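# Swap two vial-laden shelves in the wall rack

## Task

Exchange the positions of the wall rack's two removable shelves, so that each shelf sits where the other one was. Every vial must still be upright on the same shelf it was on at the start, and both shelves must be slid all the way in. Everything has to stay in place on its own, without the robot holding it, and at the end both grippers must have released and moved away.

## Robot and tools

ROBOT. Two arms, left_arm and right_arm, each with a parallel two-finger gripper. Their bases (URDF root links) in the scene frame: left_arm at (-0.024, +0.246, 0) m, quat_wxyz (+0.998, 0, 0, -0.057); right_arm at (+0.014, -0.308, 0) m, quat_wxyz (+0.998, 0, 0, -0.062). Joint ranges (rad), base to hand: waist -2.880..2.880, shoulder 0.000..3.142, elbow 0.000..3.019, wrist pitch -1.693..1.571, wrist yaw -1.571..1.571, wrist roll -2.094..2.094. The elbow never quite straightens.

FRAME. All poses share one scene frame: origin on the table surface midway between the arms, +x out over the table, +z up, and left_arm on the +y side. The names left/right do not mean image sides. In the gripper's own frame the fingers extend along +z and close along y. end_effector_position is the point between the finger pads, roughly 1 cm short of the fingertips. Reported hand positions can be slightly wrong, more so when reaching far, and arms tend to stop a centimetre or so off target, usually low.

execute_actions(actions). actions is a list of up to 15 actions; each action is a table of up to 15 rows, one row per control step of 1/30 s; if fewer than 15 rows are given, the last row repeats to fill the action. Each row is a single flat list of 16 numbers covering both arms: left_arm x, y, z, qw, qx, qy, qz, opening, then right_arm x, y, z, qw, qx, qy, qz, opening. x, y, z are an absolute target in metres and the quaternion an absolute target orientation (w first), both in the scene frame. opening runs from -1 (closed) to +1 (fully open, 0.094 m). An empty list only returns the current state and images. If any target lies more than 0.6 m from that gripper's current position along any of the gripper's own axes, the action is rejected for both arms; if the first action fails this check, or any action is malformed, nothing in the call runs. Each control step clips the commanded pose to within 70 mm and 16 degrees of the measured one, so far targets need several actions; after an action an arm goes at most to its last clipped pose. Repeat the same quaternion in every row to hold an orientation instead of copying the possibly drifted reported one.

move(target, speed, blocking). target is one 16-number row as above: absolute poses for both arms plus openings, which are applied at the start. Each hand follows a straight line to its pose, turning the shorter way; both paths finish together, taking 0.5 to 10 s (cut off at 10 s). speed is the path top speed in m/s, 0.002 to 0.5, default 0.25; rotation is capped at twice that value in rad/s. Paths ignore obstacles and the other arm, and the hand can lag, wander or overshoot the speed, mostly near full reach. Faster motion and targets deeper past a contact mean harder impacts and pressing. With blocking=false the call returns after 0.5 s while motion continues; then use wait(0) to check, or stop, before sending another move or execute_actions. The result adds a "move:" line with the ending (done, off_target, moving, held, fault) and limits (paced: the pose was clipped; held: a check blocked some steps, after which the arm may jump faster), plus each hand's distance from its pose.

wait(seconds): 0 to 10; lets time pass with arms holding their last command; returns early if a running move finishes. stop(): brakes a running move; it needs some distance, more when fast; fingers keep moving. zoom_image(camera, region): region [x0, y0, x1, y1] in pixels of that camera's latest image, at most 504 by 504. read_manual(section): only "licences". finished_scene(scene): pass the current scene's number; irreversible; only call once the result is stable with the robot let go.

CAMERAS: cam_head_left, cam_head_right, cam_high, cam_low (each 896x504) and cam_left_wrist, cam_right_wrist (616x616 fisheye, posed from the arm's joints). Calibration (K, distortion, T_world_to_cam) is given per camera and may be off by a few degrees and millimetres.

RESULTS. The state line `left_arm: …` | `right_arm: …` gives each hand's position and quat_wxyz. "Hand target" lines show the pose each controller is currently driving to. A "pose unreachable" line means the clearance check altered or blocked that arm's command. grip_measured is the finger opening on the command scale; the final Joint positions value is the opening in metres; readings may be off by about 1 mm. Joint torques are raw drive outputs with offsets and noise. Action results list step readings of end_effector_position; HELD marks steps where that arm's command was held back. FAULT lines mean an arm stopped. MOTOR HOT appears from 85 °C; at 100 °C an OVER-TEMPERATURE FAULT drops that arm, so avoid holding loads for long.

GRIPPING. To hold something, command an opening about 0.03 under grip_measured for a firm grip, less for a lighter one. Per-pad force tops out near 50 to 62 N, lower on parts thinner than about 2 mm. Objects may get brief tugs or pushes from outside.

AVOID. Collisions or hard pressing between the two arms, knocking anything out of the work area, dropping, slamming, tipping vials, and shoving hard. An arm that should stay still must get its exact last reported pose and desired opening in every call. The simulation keeps running while you compose a reply, with the robot holding its last command.

Each tool is called as a command line: name --argument value for each argument, lists and objects as JSON in quotes; but a table of rows of numbers goes row by row, as --pt "numbers of a row", without its own name.

## Session

execute_actions --actions '[]'

Scene clock: 0.00 s.
left_arm: end_effector_position=(+0.4882, +0.1786, +0.4912) grip_measured=+1.000 end_effector_quat_wxyz=(+0.703, +0.052, +0.708, -0.046) | right_arm: end_effector_position=(+0.5256, -0.3734, +0.4984) grip_measured=+1.000 end_effector_quat_wxyz=(+0.710, +0.046, +0.701, -0.051)
Joint positions: left_arm=[-0.012  1.04   1.045 -0.013  0.013  0.008  0.094] | right_arm=[ 0.002  1.038  1.049  0.002  0.017 -0.006  0.094]
Joint velocities: left_arm=[ 0.015 -0.015 -0.007 -0.007  0.007 -0.051  0.   ] | right_arm=[-0.005  0.015 -0.002 -0.012 -0.066 -0.007  0.   ]
Joint torques (N m, as the arm reports them, + toward a larger angle): no reading
Motor temperatures (°C, as the motors report them): left_arm=[20 20 24 23 21 21] | right_arm=[20 21 22 21 22 20]
Hand target (left_arm): +0.487, +0.179, +0.516; +0.718, +0.051, +0.692, -0.046
Hand target (right_arm): +0.525, -0.373, +0.517; +0.721, +0.046, +0.689, -0.052

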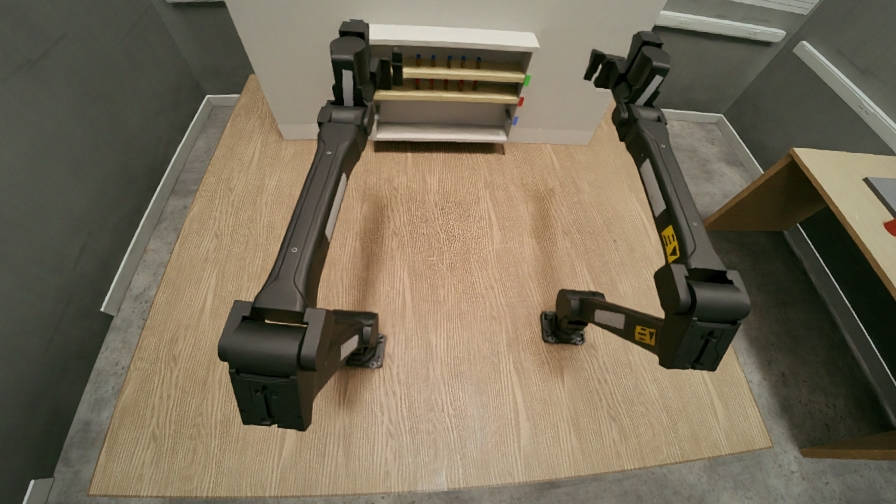

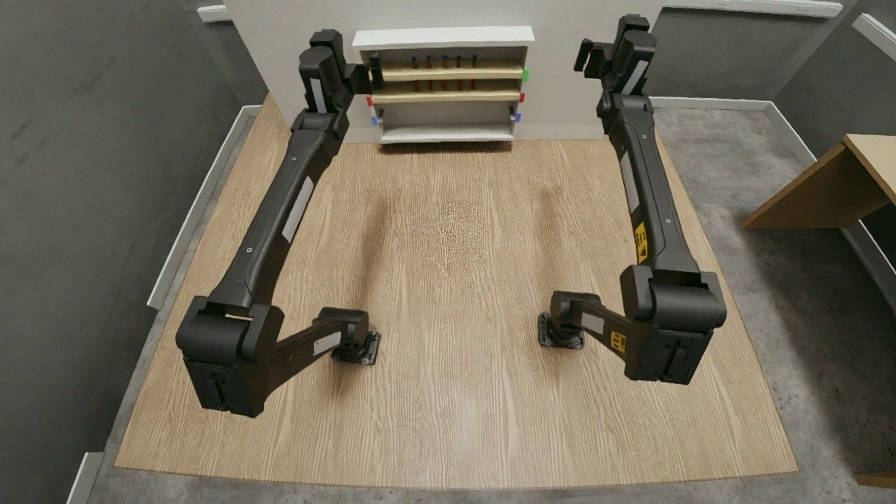

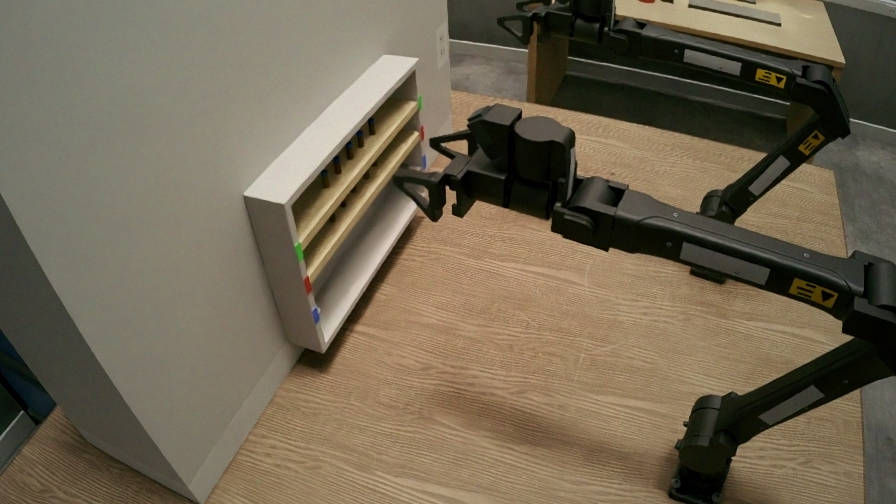

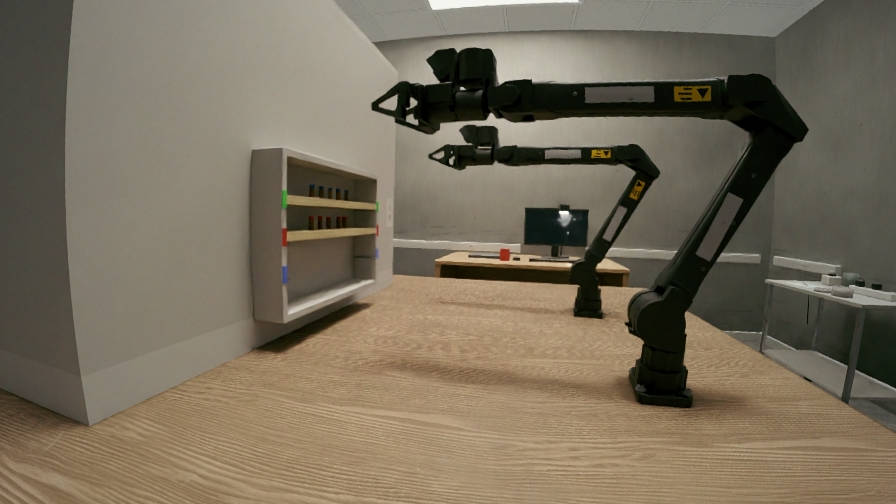

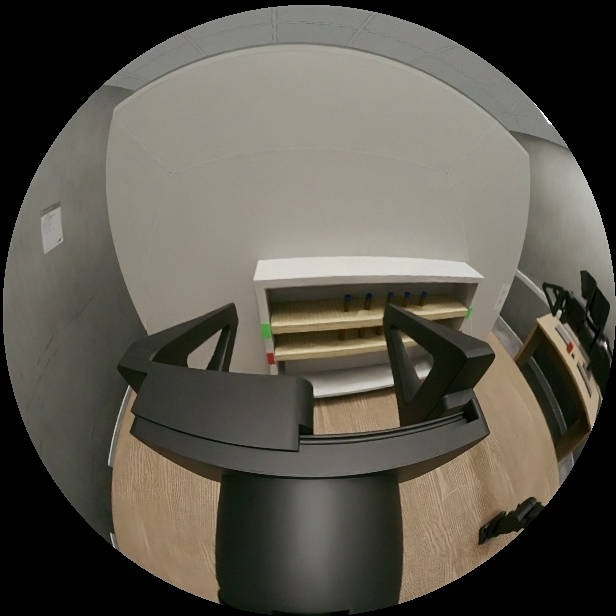

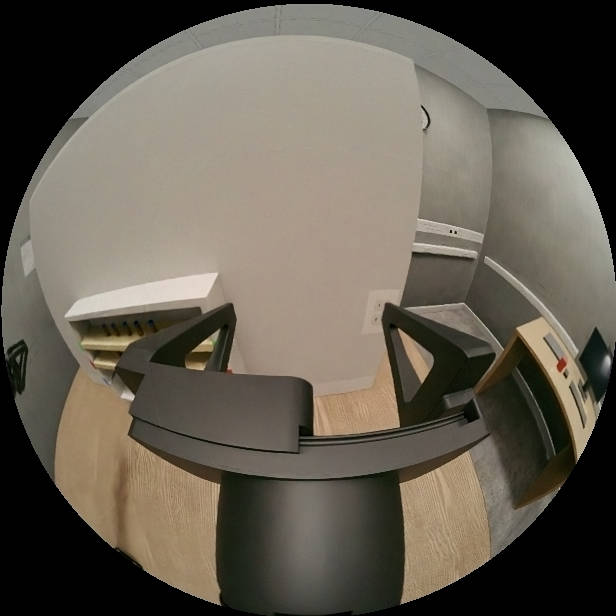

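zoom_image --camera "cam_low" --region '[240, 130, 400, 340]'

zoom_image --camera "cam_head_right" --region '[340, 15, 550, 155]'

zoom_image --camera "cam_high" --region '[230, 40, 450, 360]'

Region (240, 130, 400, 340) of cam_low's 896x504 image, scaled by 2.400, with more detail than that image has; it fills the left 384 columns of this view, and the rest is white.

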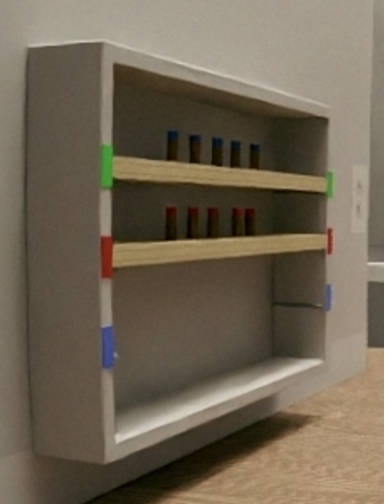

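Region (340, 15, 550, 155) of cam_head_right's 896x504 image, scaled by 2.400, with more detail than that image has.

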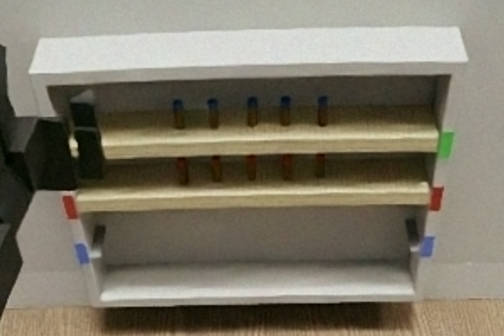

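Region (230, 40, 450, 360) of cam_high's 896x504 image, scaled by 1.575, with more detail than that image has; it fills the left 346 columns of this view, and the rest is white.

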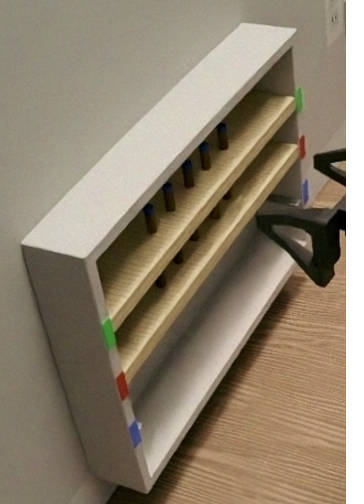

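zoom_image --camera "cam_low" --region '[340, 190, 390, 290]'

zoom_image --camera "cam_head_left" --region '[480, 60, 540, 140]'

zoom_image --camera "cam_low" --region '[245, 140, 325, 330]'

Region (340, 190, 390, 290) of cam_low's 896x504 image, scaled by 5.040, with more detail than that image has.

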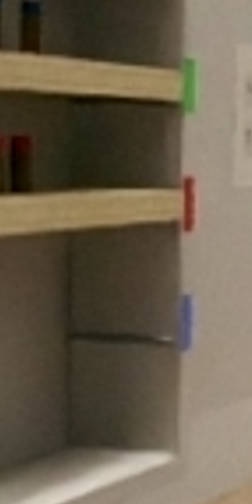

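Region (480, 60, 540, 140) of cam_head_left's 896x504 image, scaled by 6.300, with more detail than that image has; it fills the left 378 columns of this view, and the rest is white.

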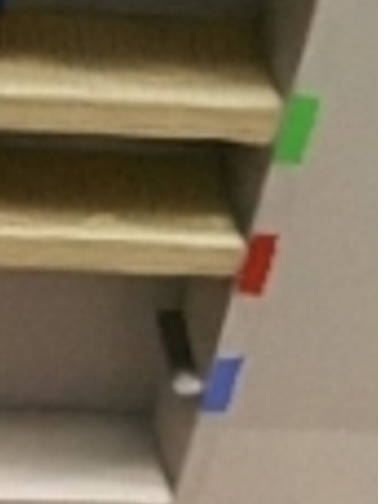

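Region (245, 140, 325, 330) of cam_low's 896x504 image, scaled by 2.653, with more detail than that image has; it fills the left 212 columns of this view, and the rest is white.

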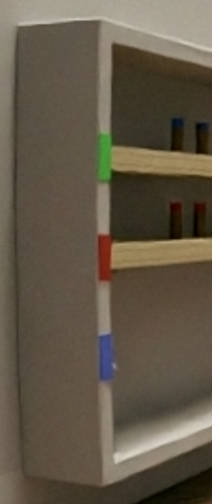

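move --target '[0.6,0.185,0.245,0.5,0.5,0.5,0.5,0.0,0.6,-0.16,0.245,0.5,-0.5,0.5,-0.5,0.0]' --speed 0.3

Scene clock: 52.97 s.
left_arm: end_effector_position=(+0.6011, +0.1880, +0.2443) grip_measured=+0.002 end_effector_quat_wxyz=(+0.495, +0.502, +0.509, +0.493) | right_arm: end_effector_position=(+0.6018, -0.1648, +0.2404) grip_measured=+0.003 end_effector_quat_wxyz=(+0.498, -0.500, +0.510, -0.492)
Joint positions: left_arm=[-0.014  1.599  0.861  0.715 -0.132  1.559  0.047] | right_arm=[ 0.457  1.571  0.808  0.742  0.337 -1.548  0.047]
Joint velocities: left_arm=[-0.024  0.005 -0.007  0.012 -0.066  0.081  0.   ] | right_arm=[-0.015 -0.005  0.002 -0.012 -0.022  0.022  0.001]
Joint torques (N m, as the arm reports them, + toward a larger angle): left_arm=[ -2.   -12.96   8.26   3.17  -0.27   0.03] | right_arm=[  1.07 -14.1    7.51   3.45   0.36   0.05]
Motor temperatures (°C, as the motors report them): left_arm=[20 20 31 23 21 21] | right_arm=[20 22 31 21 22 20]
Hand target (left_arm): +0.601, +0.184, +0.246; +0.500, +0.500, +0.500, +0.500
Hand target (right_arm): +0.603, -0.161, +0.246; +0.502, -0.498, +0.501, -0.499
Off the commanded pose (left_arm): 0.003 m, 1 deg.
Off the commanded pose (right_arm): 0.007 m, 1 deg.
move: done
camera_calibration (this result's frames):
cam_left_wrist: T_world_to_cam=[[-0.0165739, -0.00606776, -0.999844, 0.259146], [-0.577467, 0.816401, 0.00461787, 0.201117], [0.816246, 0.577453, -0.0170349, -0.469852], [0, 0, 0, 1]] pos_world=[0.503948, 0.108698, 0.250173]
cam_right_wrist: T_world_to_cam=[[0.0038673, 0.002524, 0.999989, -0.245951], [-0.594888, -0.803797, 0.00432944, 0.227414], [0.803799, -0.594898, -0.00160703, -0.459297], [0, 0, 0, 1]] pos_world=[0.50542, -0.0898196, 0.244226]

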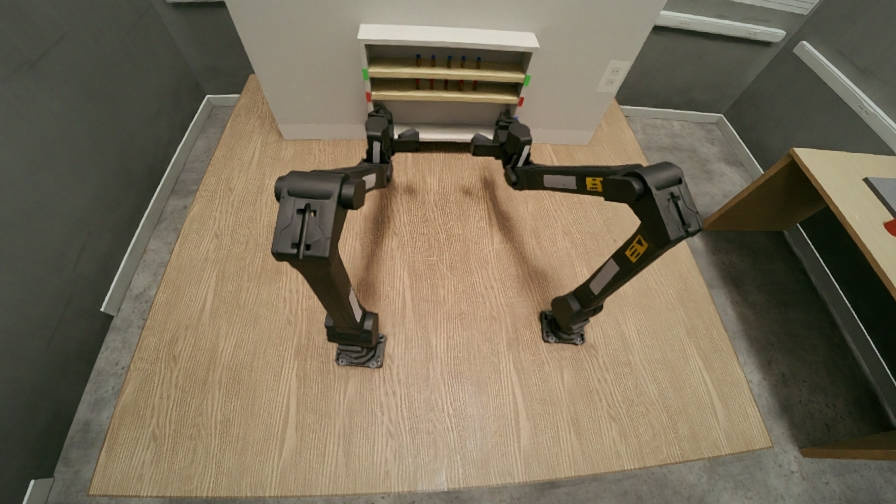

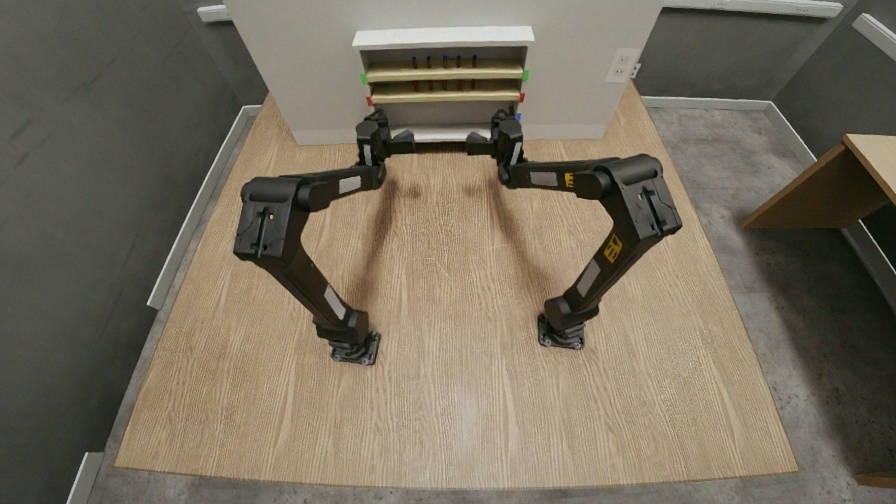

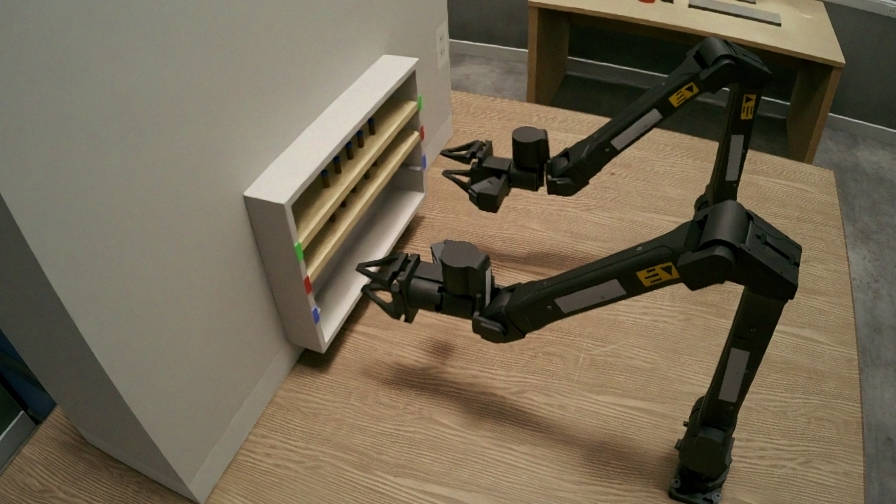

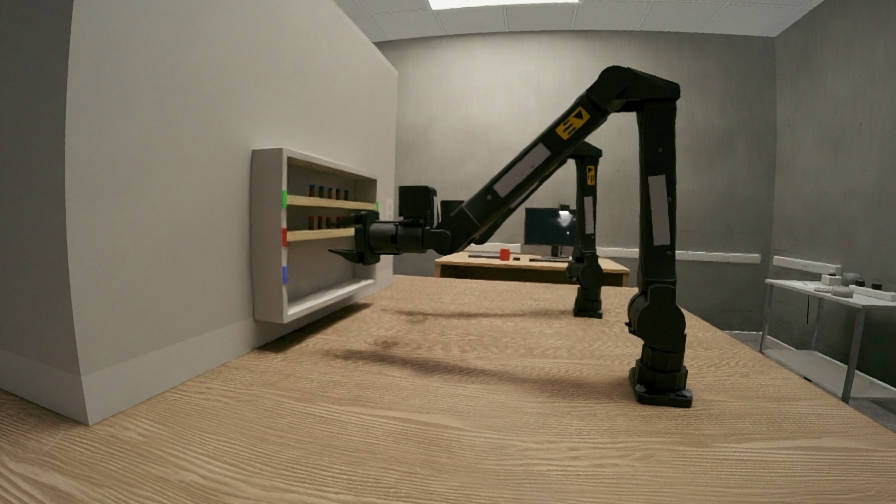

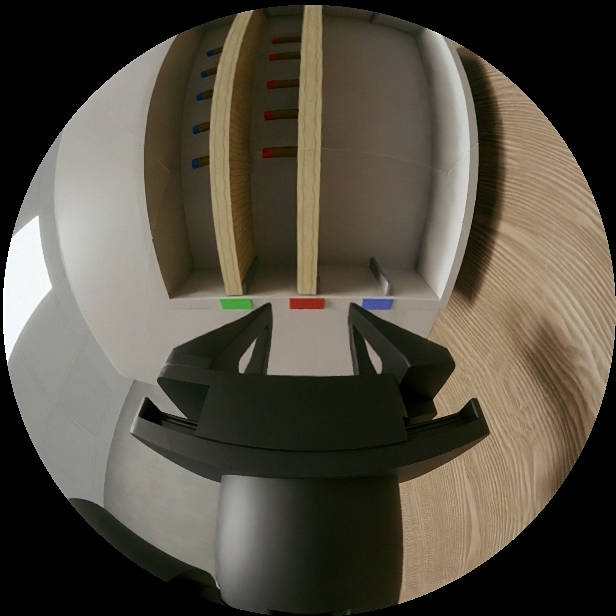

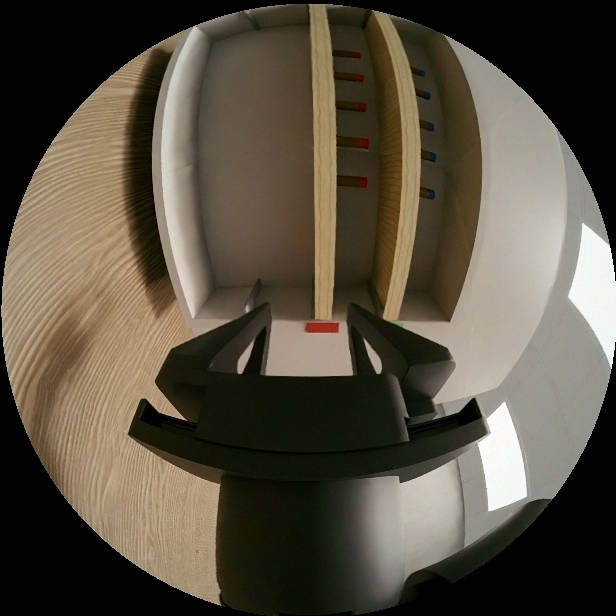

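move --target '[0.66,0.155,0.248,0.5,0.5,0.5,0.5,0.0,0.66,-0.162,0.259,0.5,-0.5,0.5,-0.5,0.0]' --speed 0.1

Scene clock: 68.03 s.
left_arm: end_effector_position=(+0.6430, +0.1604, +0.2359) grip_measured=+0.002 end_effector_quat_wxyz=(+0.496, +0.503, +0.507, +0.495) | right_arm: end_effector_position=(+0.6427, -0.1608, +0.2427) grip_measured=+0.003 end_effector_quat_wxyz=(+0.496, -0.507, +0.507, -0.490)
Joint positions: left_arm=[-0.057  1.716  0.986  0.711 -0.173  1.562  0.047] | right_arm=[ 0.434  1.649  0.926  0.693  0.304 -1.556  0.047]
Joint velocities: left_arm=[-0.005 -0.015  0.007 -0.007 -0.037  0.037  0.   ] | right_arm=[-0.005  0.005  0.007 -0.002 -0.066 -0.066 -0.   ]
Joint torques (N m, as the arm reports them, + toward a larger angle): left_arm=[ -2.33 -13.54  12.97   1.09  -0.3    0.06] | right_arm=[ -0.31 -14.47  10.82   2.45  -0.03   0.02]
Motor temperatures (°C, as the motors report them): left_arm=[20 21 29 23 21 21] | right_arm=[20 22 30 21 22 20]
Hand target (left_arm): +0.658, +0.155, +0.248; +0.500, +0.500, +0.500, +0.500
Hand target (right_arm): +0.658, -0.162, +0.259; +0.500, -0.500, +0.500, -0.500
Off the commanded pose (left_arm): 0.022 m, 1 deg.
Off the commanded pose (right_arm): 0.024 m, 2 deg.
move: off_target (left_arm, right_arm)
camera_calibration (this result's frames):
cam_left_wrist: T_world_to_cam=[[-0.0123246, -0.00238509, -0.999921, 0.248058], [-0.575241, 0.817968, 0.00513909, 0.246121], [0.817891, 0.575259, -0.0114531, -0.490248], [0, 0, 0, 1]] pos_world=[0.545606, 0.0812919, 0.241159]
cam_right_wrist: T_world_to_cam=[[0.0130849, 0.0136114, 0.999822, -0.252466], [-0.586927, -0.809424, 0.0187006, 0.24548], [0.809534, -0.587067, -0.00260233, -0.492003], [0, 0, 0, 1]] pos_world=[0.545675, -0.0867054, 0.24655]

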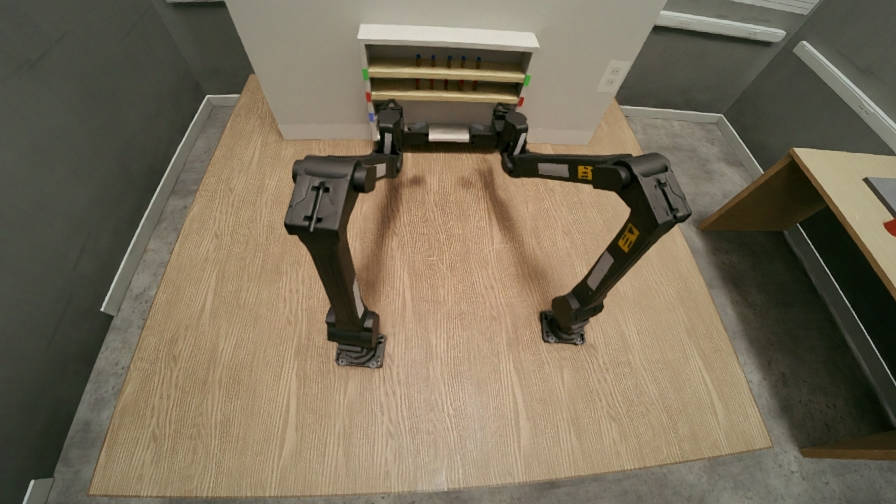

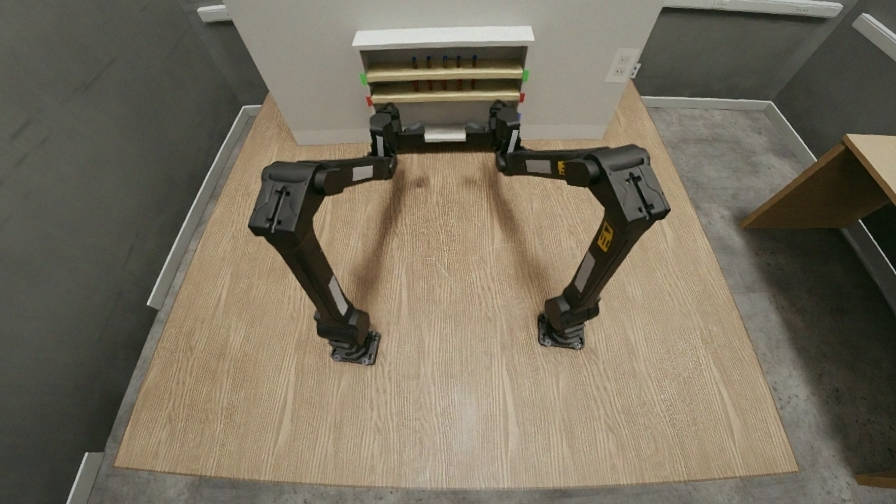

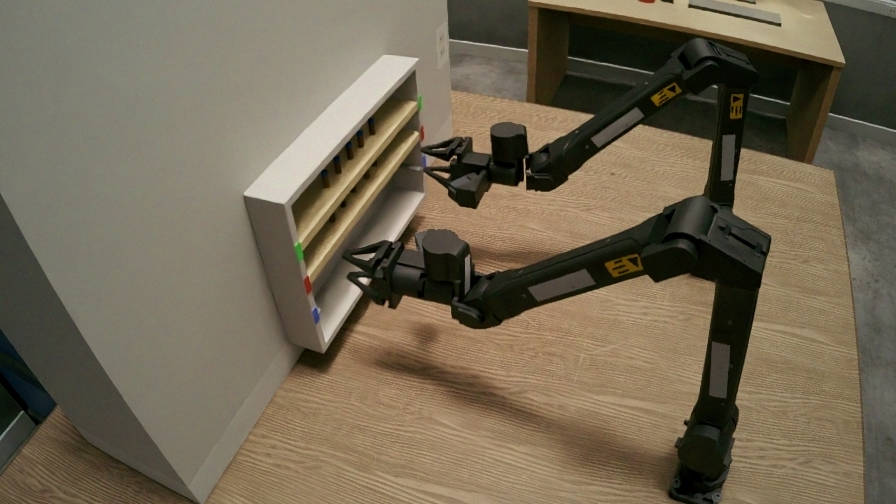

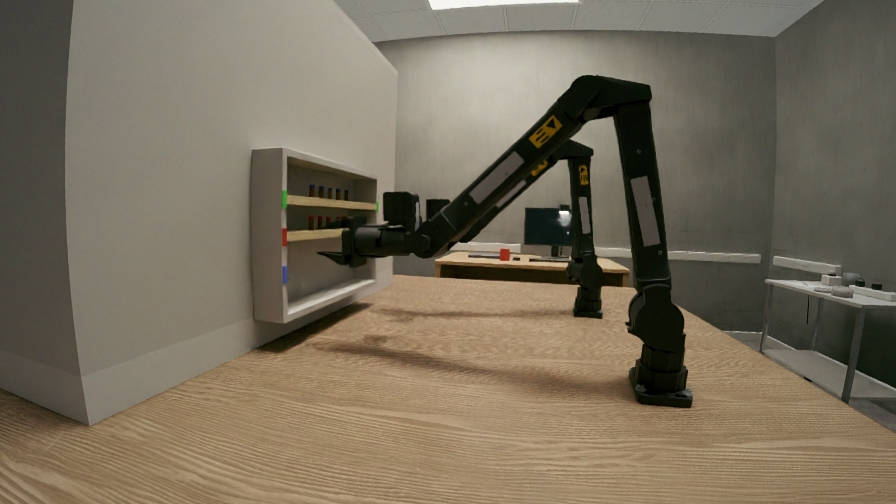

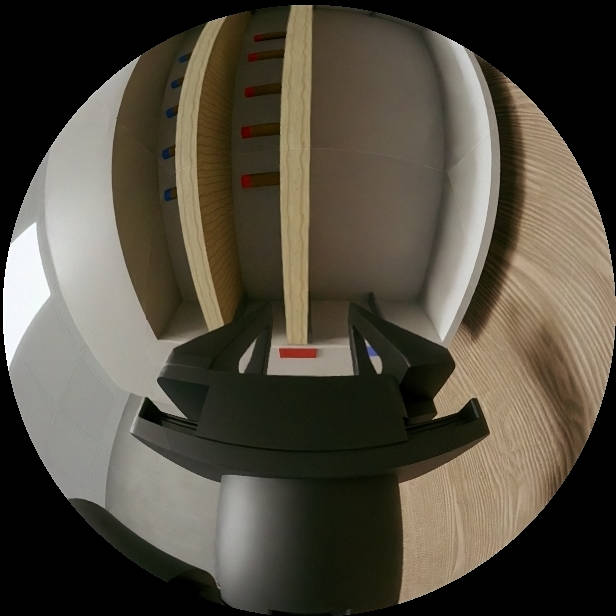

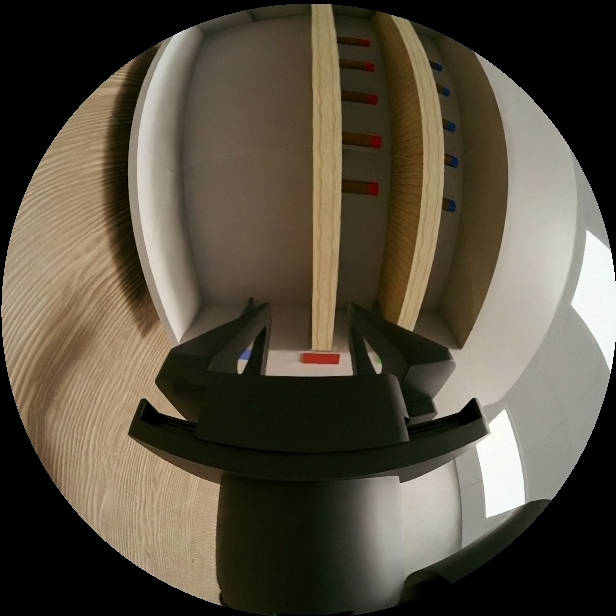

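move --target '[0.68,0.155,0.26,0.5,0.5,0.5,0.5,0.1,0.68,-0.164,0.271,0.5,-0.5,0.5,-0.5,0.1]' --speed 0.06

Scene clock: 94.33 s.
left_arm: end_effector_position=(+0.6619, +0.1570, +0.2474) grip_measured=+0.098 end_effector_quat_wxyz=(+0.496, +0.503, +0.507, +0.494) | right_arm: end_effector_position=(+0.6617, -0.1622, +0.2538) grip_measured=+0.097 end_effector_quat_wxyz=(+0.495, -0.508, +0.507, -0.490)
Joint positions: left_arm=[-0.057  1.736  1.054  0.662 -0.172  1.562  0.052] | right_arm=[ 0.419  1.667  0.989  0.647  0.289 -1.557  0.052]
Joint velocities: left_arm=[-0.005 -0.005 -0.017 -0.007 -0.022 -0.051  0.   ] | right_arm=[-0.005  0.005 -0.007  0.002 -0.022 -0.007 -0.001]
Joint torques (N m, as the arm reports them, + toward a larger angle): left_arm=[ -1.48 -13.8   13.4    1.08   0.03   0.04] | right_arm=[ -0.48 -15.13  11.36   2.27  -0.02   0.03]
Motor temperatures (°C, as the motors report them): left_arm=[20 21 32 23 21 21] | right_arm=[20 22 32 21 22 20]
Hand target (left_arm): +0.678, +0.155, +0.260; +0.500, +0.500, +0.500, +0.500
Hand target (right_arm): +0.678, -0.164, +0.272; +0.500, -0.500, +0.500, -0.500
Off the commanded pose (left_arm): 0.022 m, 1 deg.
Off the commanded pose (right_arm): 0.025 m, 2 deg.
move: off_target (left_arm, right_arm)
camera_calibration (this result's frames):
cam_left_wrist: T_world_to_cam=[[-0.0127026, -0.00232277, -0.999917, 0.260019], [-0.574927, 0.818187, 0.00540308, 0.259364], [0.818106, 0.574947, -0.0117286, -0.503718], [0, 0, 0, 1]] pos_world=[0.564513, 0.0780066, 0.252689]
cam_right_wrist: T_world_to_cam=[[0.0139398, 0.0137954, 0.999808, -0.264358], [-0.586599, -0.809647, 0.0193501, 0.254887], [0.809758, -0.586755, -0.00319393, -0.508153], [0, 0, 0, 1]] pos_world=[0.564682, -0.0881468, 0.257752]

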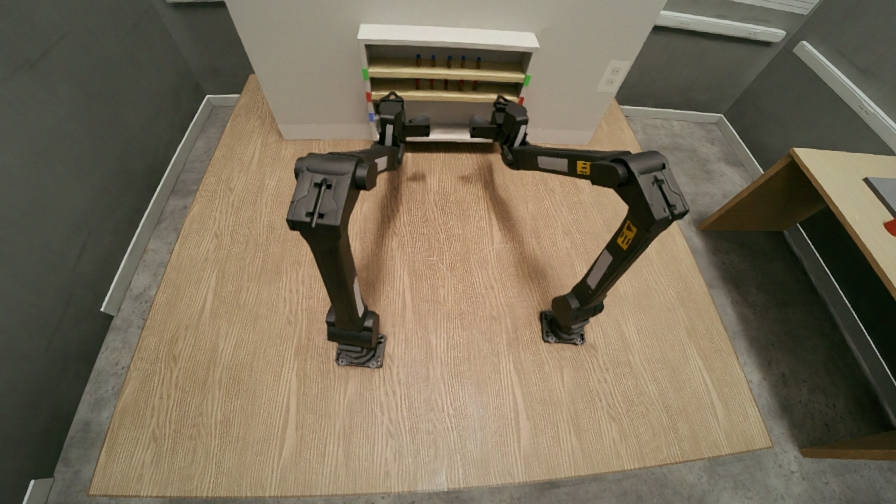

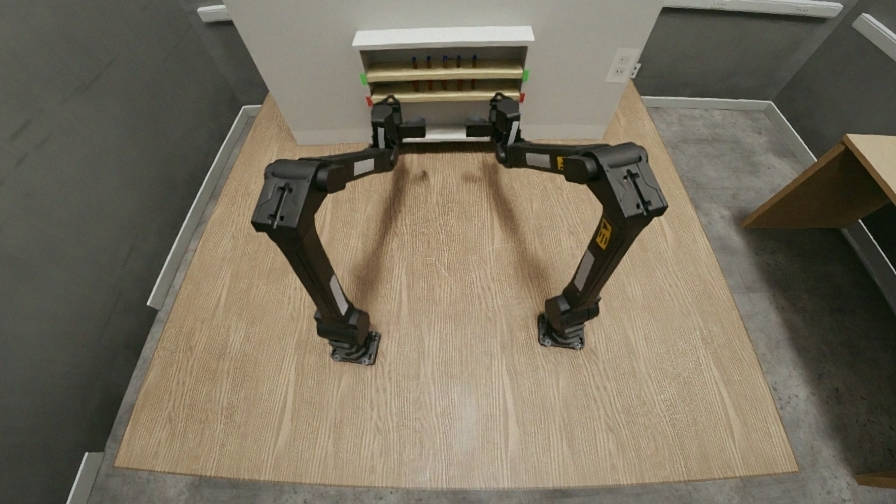

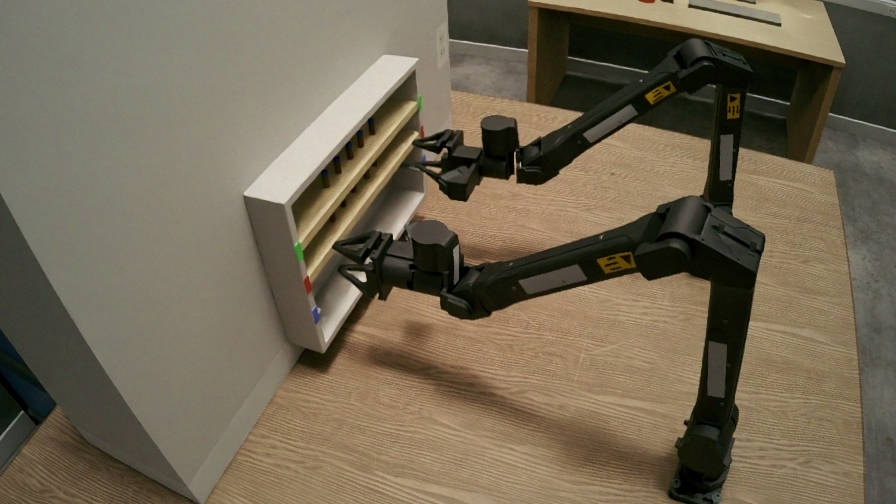

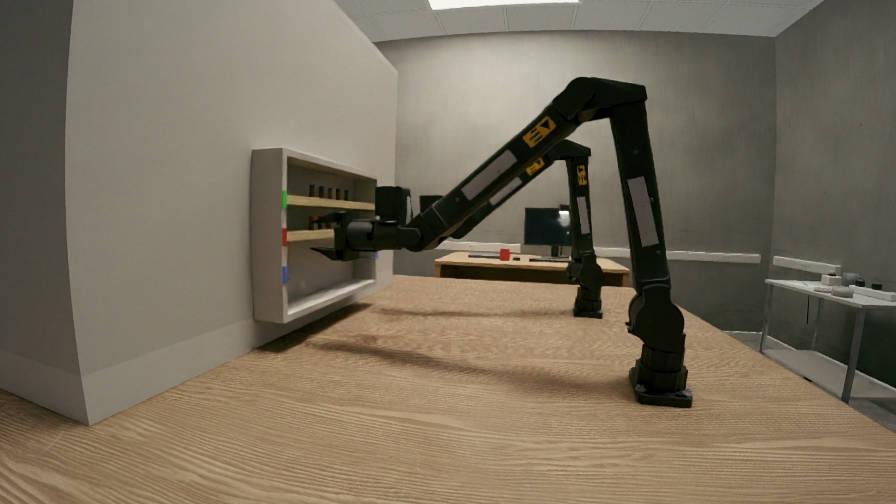

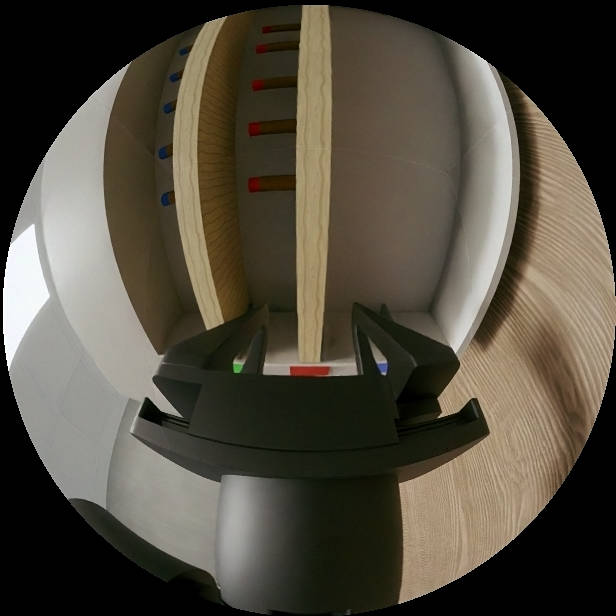

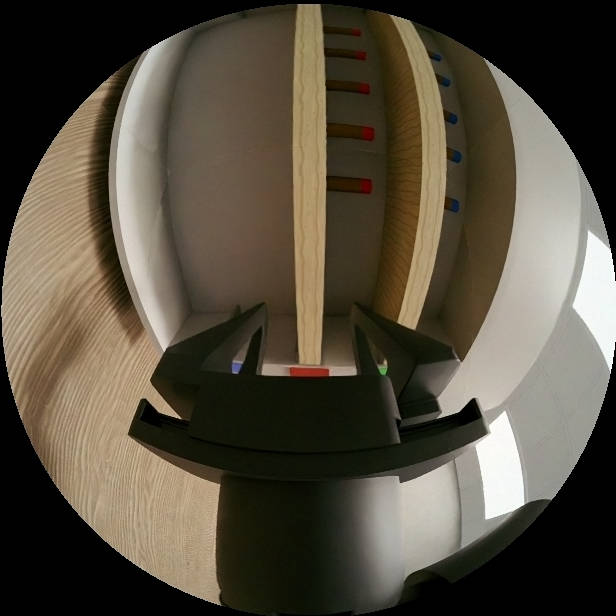

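zoom_image --camera "cam_low" --region '[275, 175, 435, 285]'

Region (275, 175, 435, 285) of cam_low's 896x504 image, scaled by 3.150, with more detail than that image has; it fills the top 346 rows of this view, and the rest is white.

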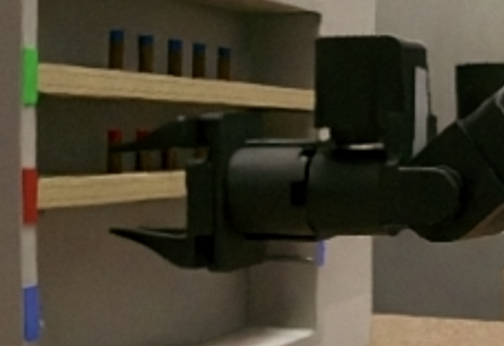

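execute_actions --actions '[[[0.694,0.155,0.26,0.502,0.498,0.498,0.502,0.1,0.694,-0.164,0.271,0.503,-0.497,0.497,-0.503,0.1]],[[0.708,0.155,0.26,0.503,0.497,0.497,0.503,0.1,0.708,-0.164,0.271,0.505,-0.495,0.495,-0.505,0.1]],[[0.722,0.155,0.26,0.504,0.496,0.496,0.504,0.1,0.722,-0.164,0.271,0.506,-0.494,0.494,-0.506,0.1]],[[0.734,0.155,0.26,0.505,0.495,0.495,0.505,0.1,0.734,-0.164,0.271,0.507,-0.493,0.493,-0.507,0.1]]]'

Scene clock: 115.80 s.
left_arm: end_effector_position=(+0.7160, +0.1523, +0.2448) grip_measured=+0.098 end_effector_quat_wxyz=(+0.501, +0.501, +0.501, +0.497) | right_arm: end_effector_position=(+0.7160, -0.1610, +0.2514) grip_measured=+0.097 end_effector_quat_wxyz=(+0.502, -0.502, +0.501, -0.495)
Joint positions: left_arm=[-0.047  1.861  1.221  0.635 -0.157  1.565  0.052] | right_arm=[ 0.392  1.794  1.143  0.645  0.262 -1.563  0.052]
Joint velocities: left_arm=[-0.005 -0.024 -0.017 -0.007 -0.037  0.051 -0.001] | right_arm=[ 0.005 -0.005  0.002  0.012  0.066 -0.022 -0.   ]
Joint torques (N m, as the arm reports them, + toward a larger angle): left_arm=[ -0.99 -16.56  13.93   1.21   0.02   0.05] | right_arm=[ -0.31 -17.85  11.61   2.31  -0.04   0.01]
Motor temperatures (°C, as the motors report them): left_arm=[20 21 33 23 21 21] | right_arm=[20 23 34 21 22 20]
Hand target (left_arm): +0.732, +0.155, +0.260; +0.505, +0.495, +0.495, +0.505
Hand target (right_arm): +0.732, -0.165, +0.271; +0.507, -0.493, +0.493, -0.507
Off the commanded pose (left_arm): 0.024 m, 1 deg.
Off the commanded pose (right_arm): 0.027 m, 2 deg.
Step readings (end_effector_position; steps 1 to 15: 1st action; 16 to 30: 2nd action; 31 to 45: 3rd action; 46 to 60: 4th action):
0: left_arm (+0.6620, +0.1570, +0.2466) | right_arm (+0.6619, -0.1622, +0.2528)
1: left_arm (+0.6630, +0.1566, +0.2465) | right_arm (+0.6629, -0.1618, +0.2523)
2: left_arm (+0.6653, +0.1560, +0.2471) | right_arm (+0.6653, -0.1609, +0.2527)
4: left_arm (+0.6713, +0.1548, +0.2477) | right_arm (+0.6712, -0.1604, +0.2523)
8: left_arm (+0.6762, +0.1539, +0.2450) | right_arm (+0.6762, -0.1616, +0.2483)
15: left_arm (+0.6764, +0.1539, +0.2437) | right_arm (+0.6765, -0.1621, +0.2473)
16: left_arm (+0.6772, +0.1534, +0.2438) | right_arm (+0.6773, -0.1615, +0.2473)
17: left_arm (+0.6794, +0.1531, +0.2445) | right_arm (+0.6794, -0.1608, +0.2482)
19: left_arm (+0.6850, +0.1522, +0.2458) | right_arm (+0.6849, -0.1601, +0.2497)
23: left_arm (+0.6898, +0.1522, +0.2460) | right_arm (+0.6897, -0.1610, +0.2493)
30: left_arm (+0.6899, +0.1524, +0.2451) | right_arm (+0.6899, -0.1615, +0.2490)
31: left_arm (+0.6909, +0.1523, +0.2454) | right_arm (+0.6908, -0.1610, +0.2492)
32: left_arm (+0.6932, +0.1520, +0.2460) | right_arm (+0.6931, -0.1603, +0.2498)
34: left_arm (+0.6991, +0.1514, +0.2472) | right_arm (+0.6990, -0.1597, +0.2514)
38: left_arm (+0.7040, +0.1523, +0.2461) | right_arm (+0.7040, -0.1608, +0.2508)
45: left_arm (+0.7042, +0.1528, +0.2449) | right_arm (+0.7042, -0.1613, +0.2503)
46: left_arm (+0.7050, +0.1527, +0.2450) | right_arm (+0.7050, -0.1609, +0.2505)
47: left_arm (+0.7070, +0.1522, +0.2457) | right_arm (+0.7070, -0.1603, +0.2514)
49: left_arm (+0.7119, +0.1518, +0.2466) | right_arm (+0.7118, -0.1596, +0.2526)
53: left_arm (+0.7159, +0.1521, +0.2456) | right_arm (+0.7158, -0.1605, +0.2522)
60: end_effector_position above
camera_calibration (this result's frames):
cam_left_wrist: T_world_to_cam=[[0.00193232, -0.00186754, -0.999996, 0.247538], [-0.570227, 0.821483, -0.00263602, 0.292434], [0.821485, 0.57023, 0.000522445, -0.549987], [0, 0, 0, 1]] pos_world=[0.618081, 0.0738523, 0.248596]
cam_right_wrist: T_world_to_cam=[[-0.00904462, 0.013099, 0.999873, -0.246382], [-0.586481, -0.809945, 0.00530565, 0.291196], [0.809912, -0.586359, 0.015008, -0.556007], [0, 0, 0, 1]] pos_world=[0.61887, -0.0869393, 0.25315]

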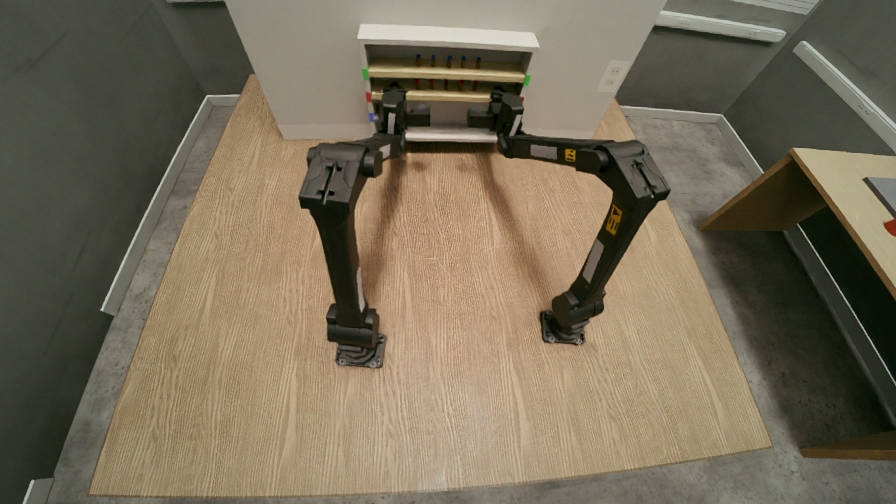

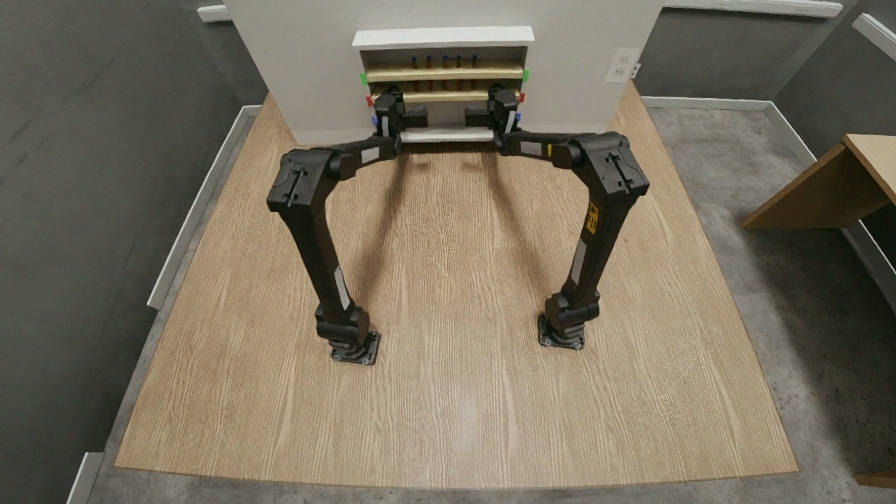

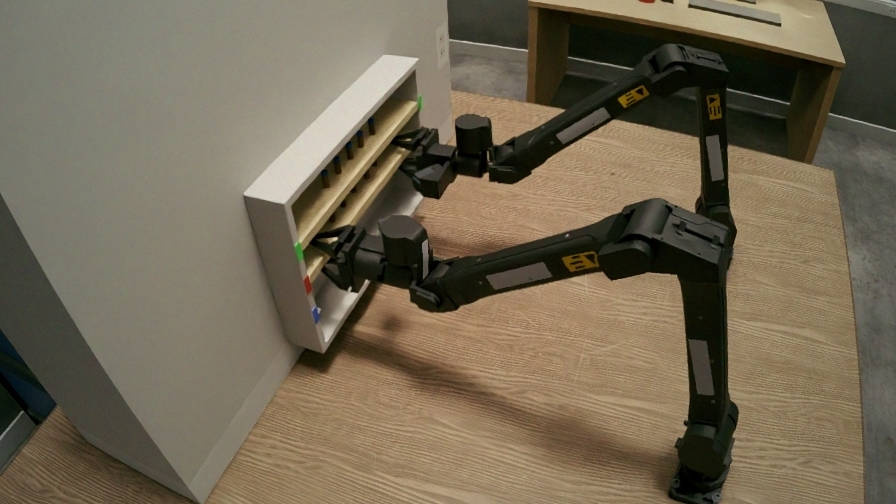

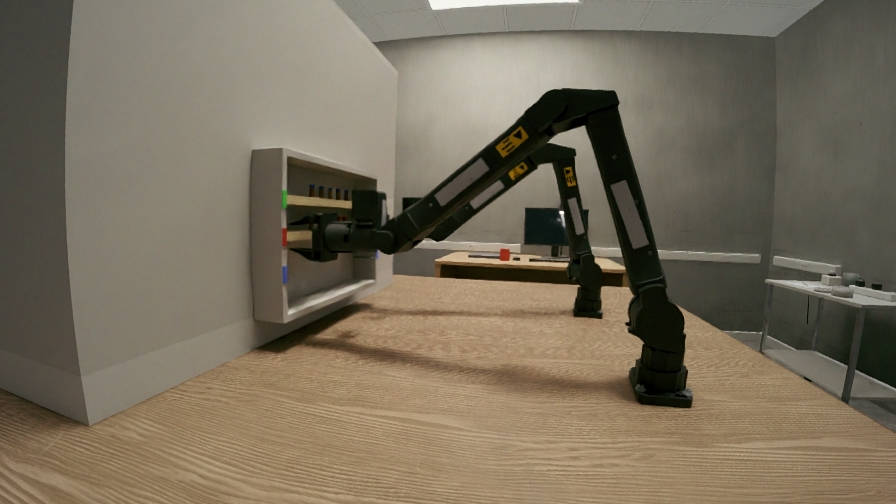

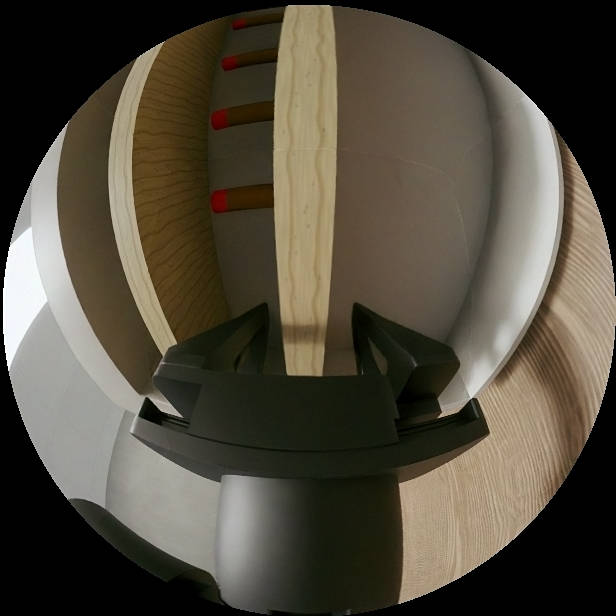

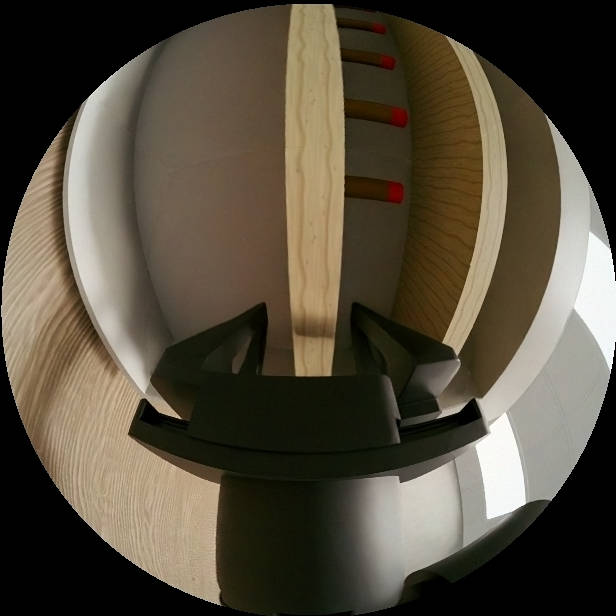

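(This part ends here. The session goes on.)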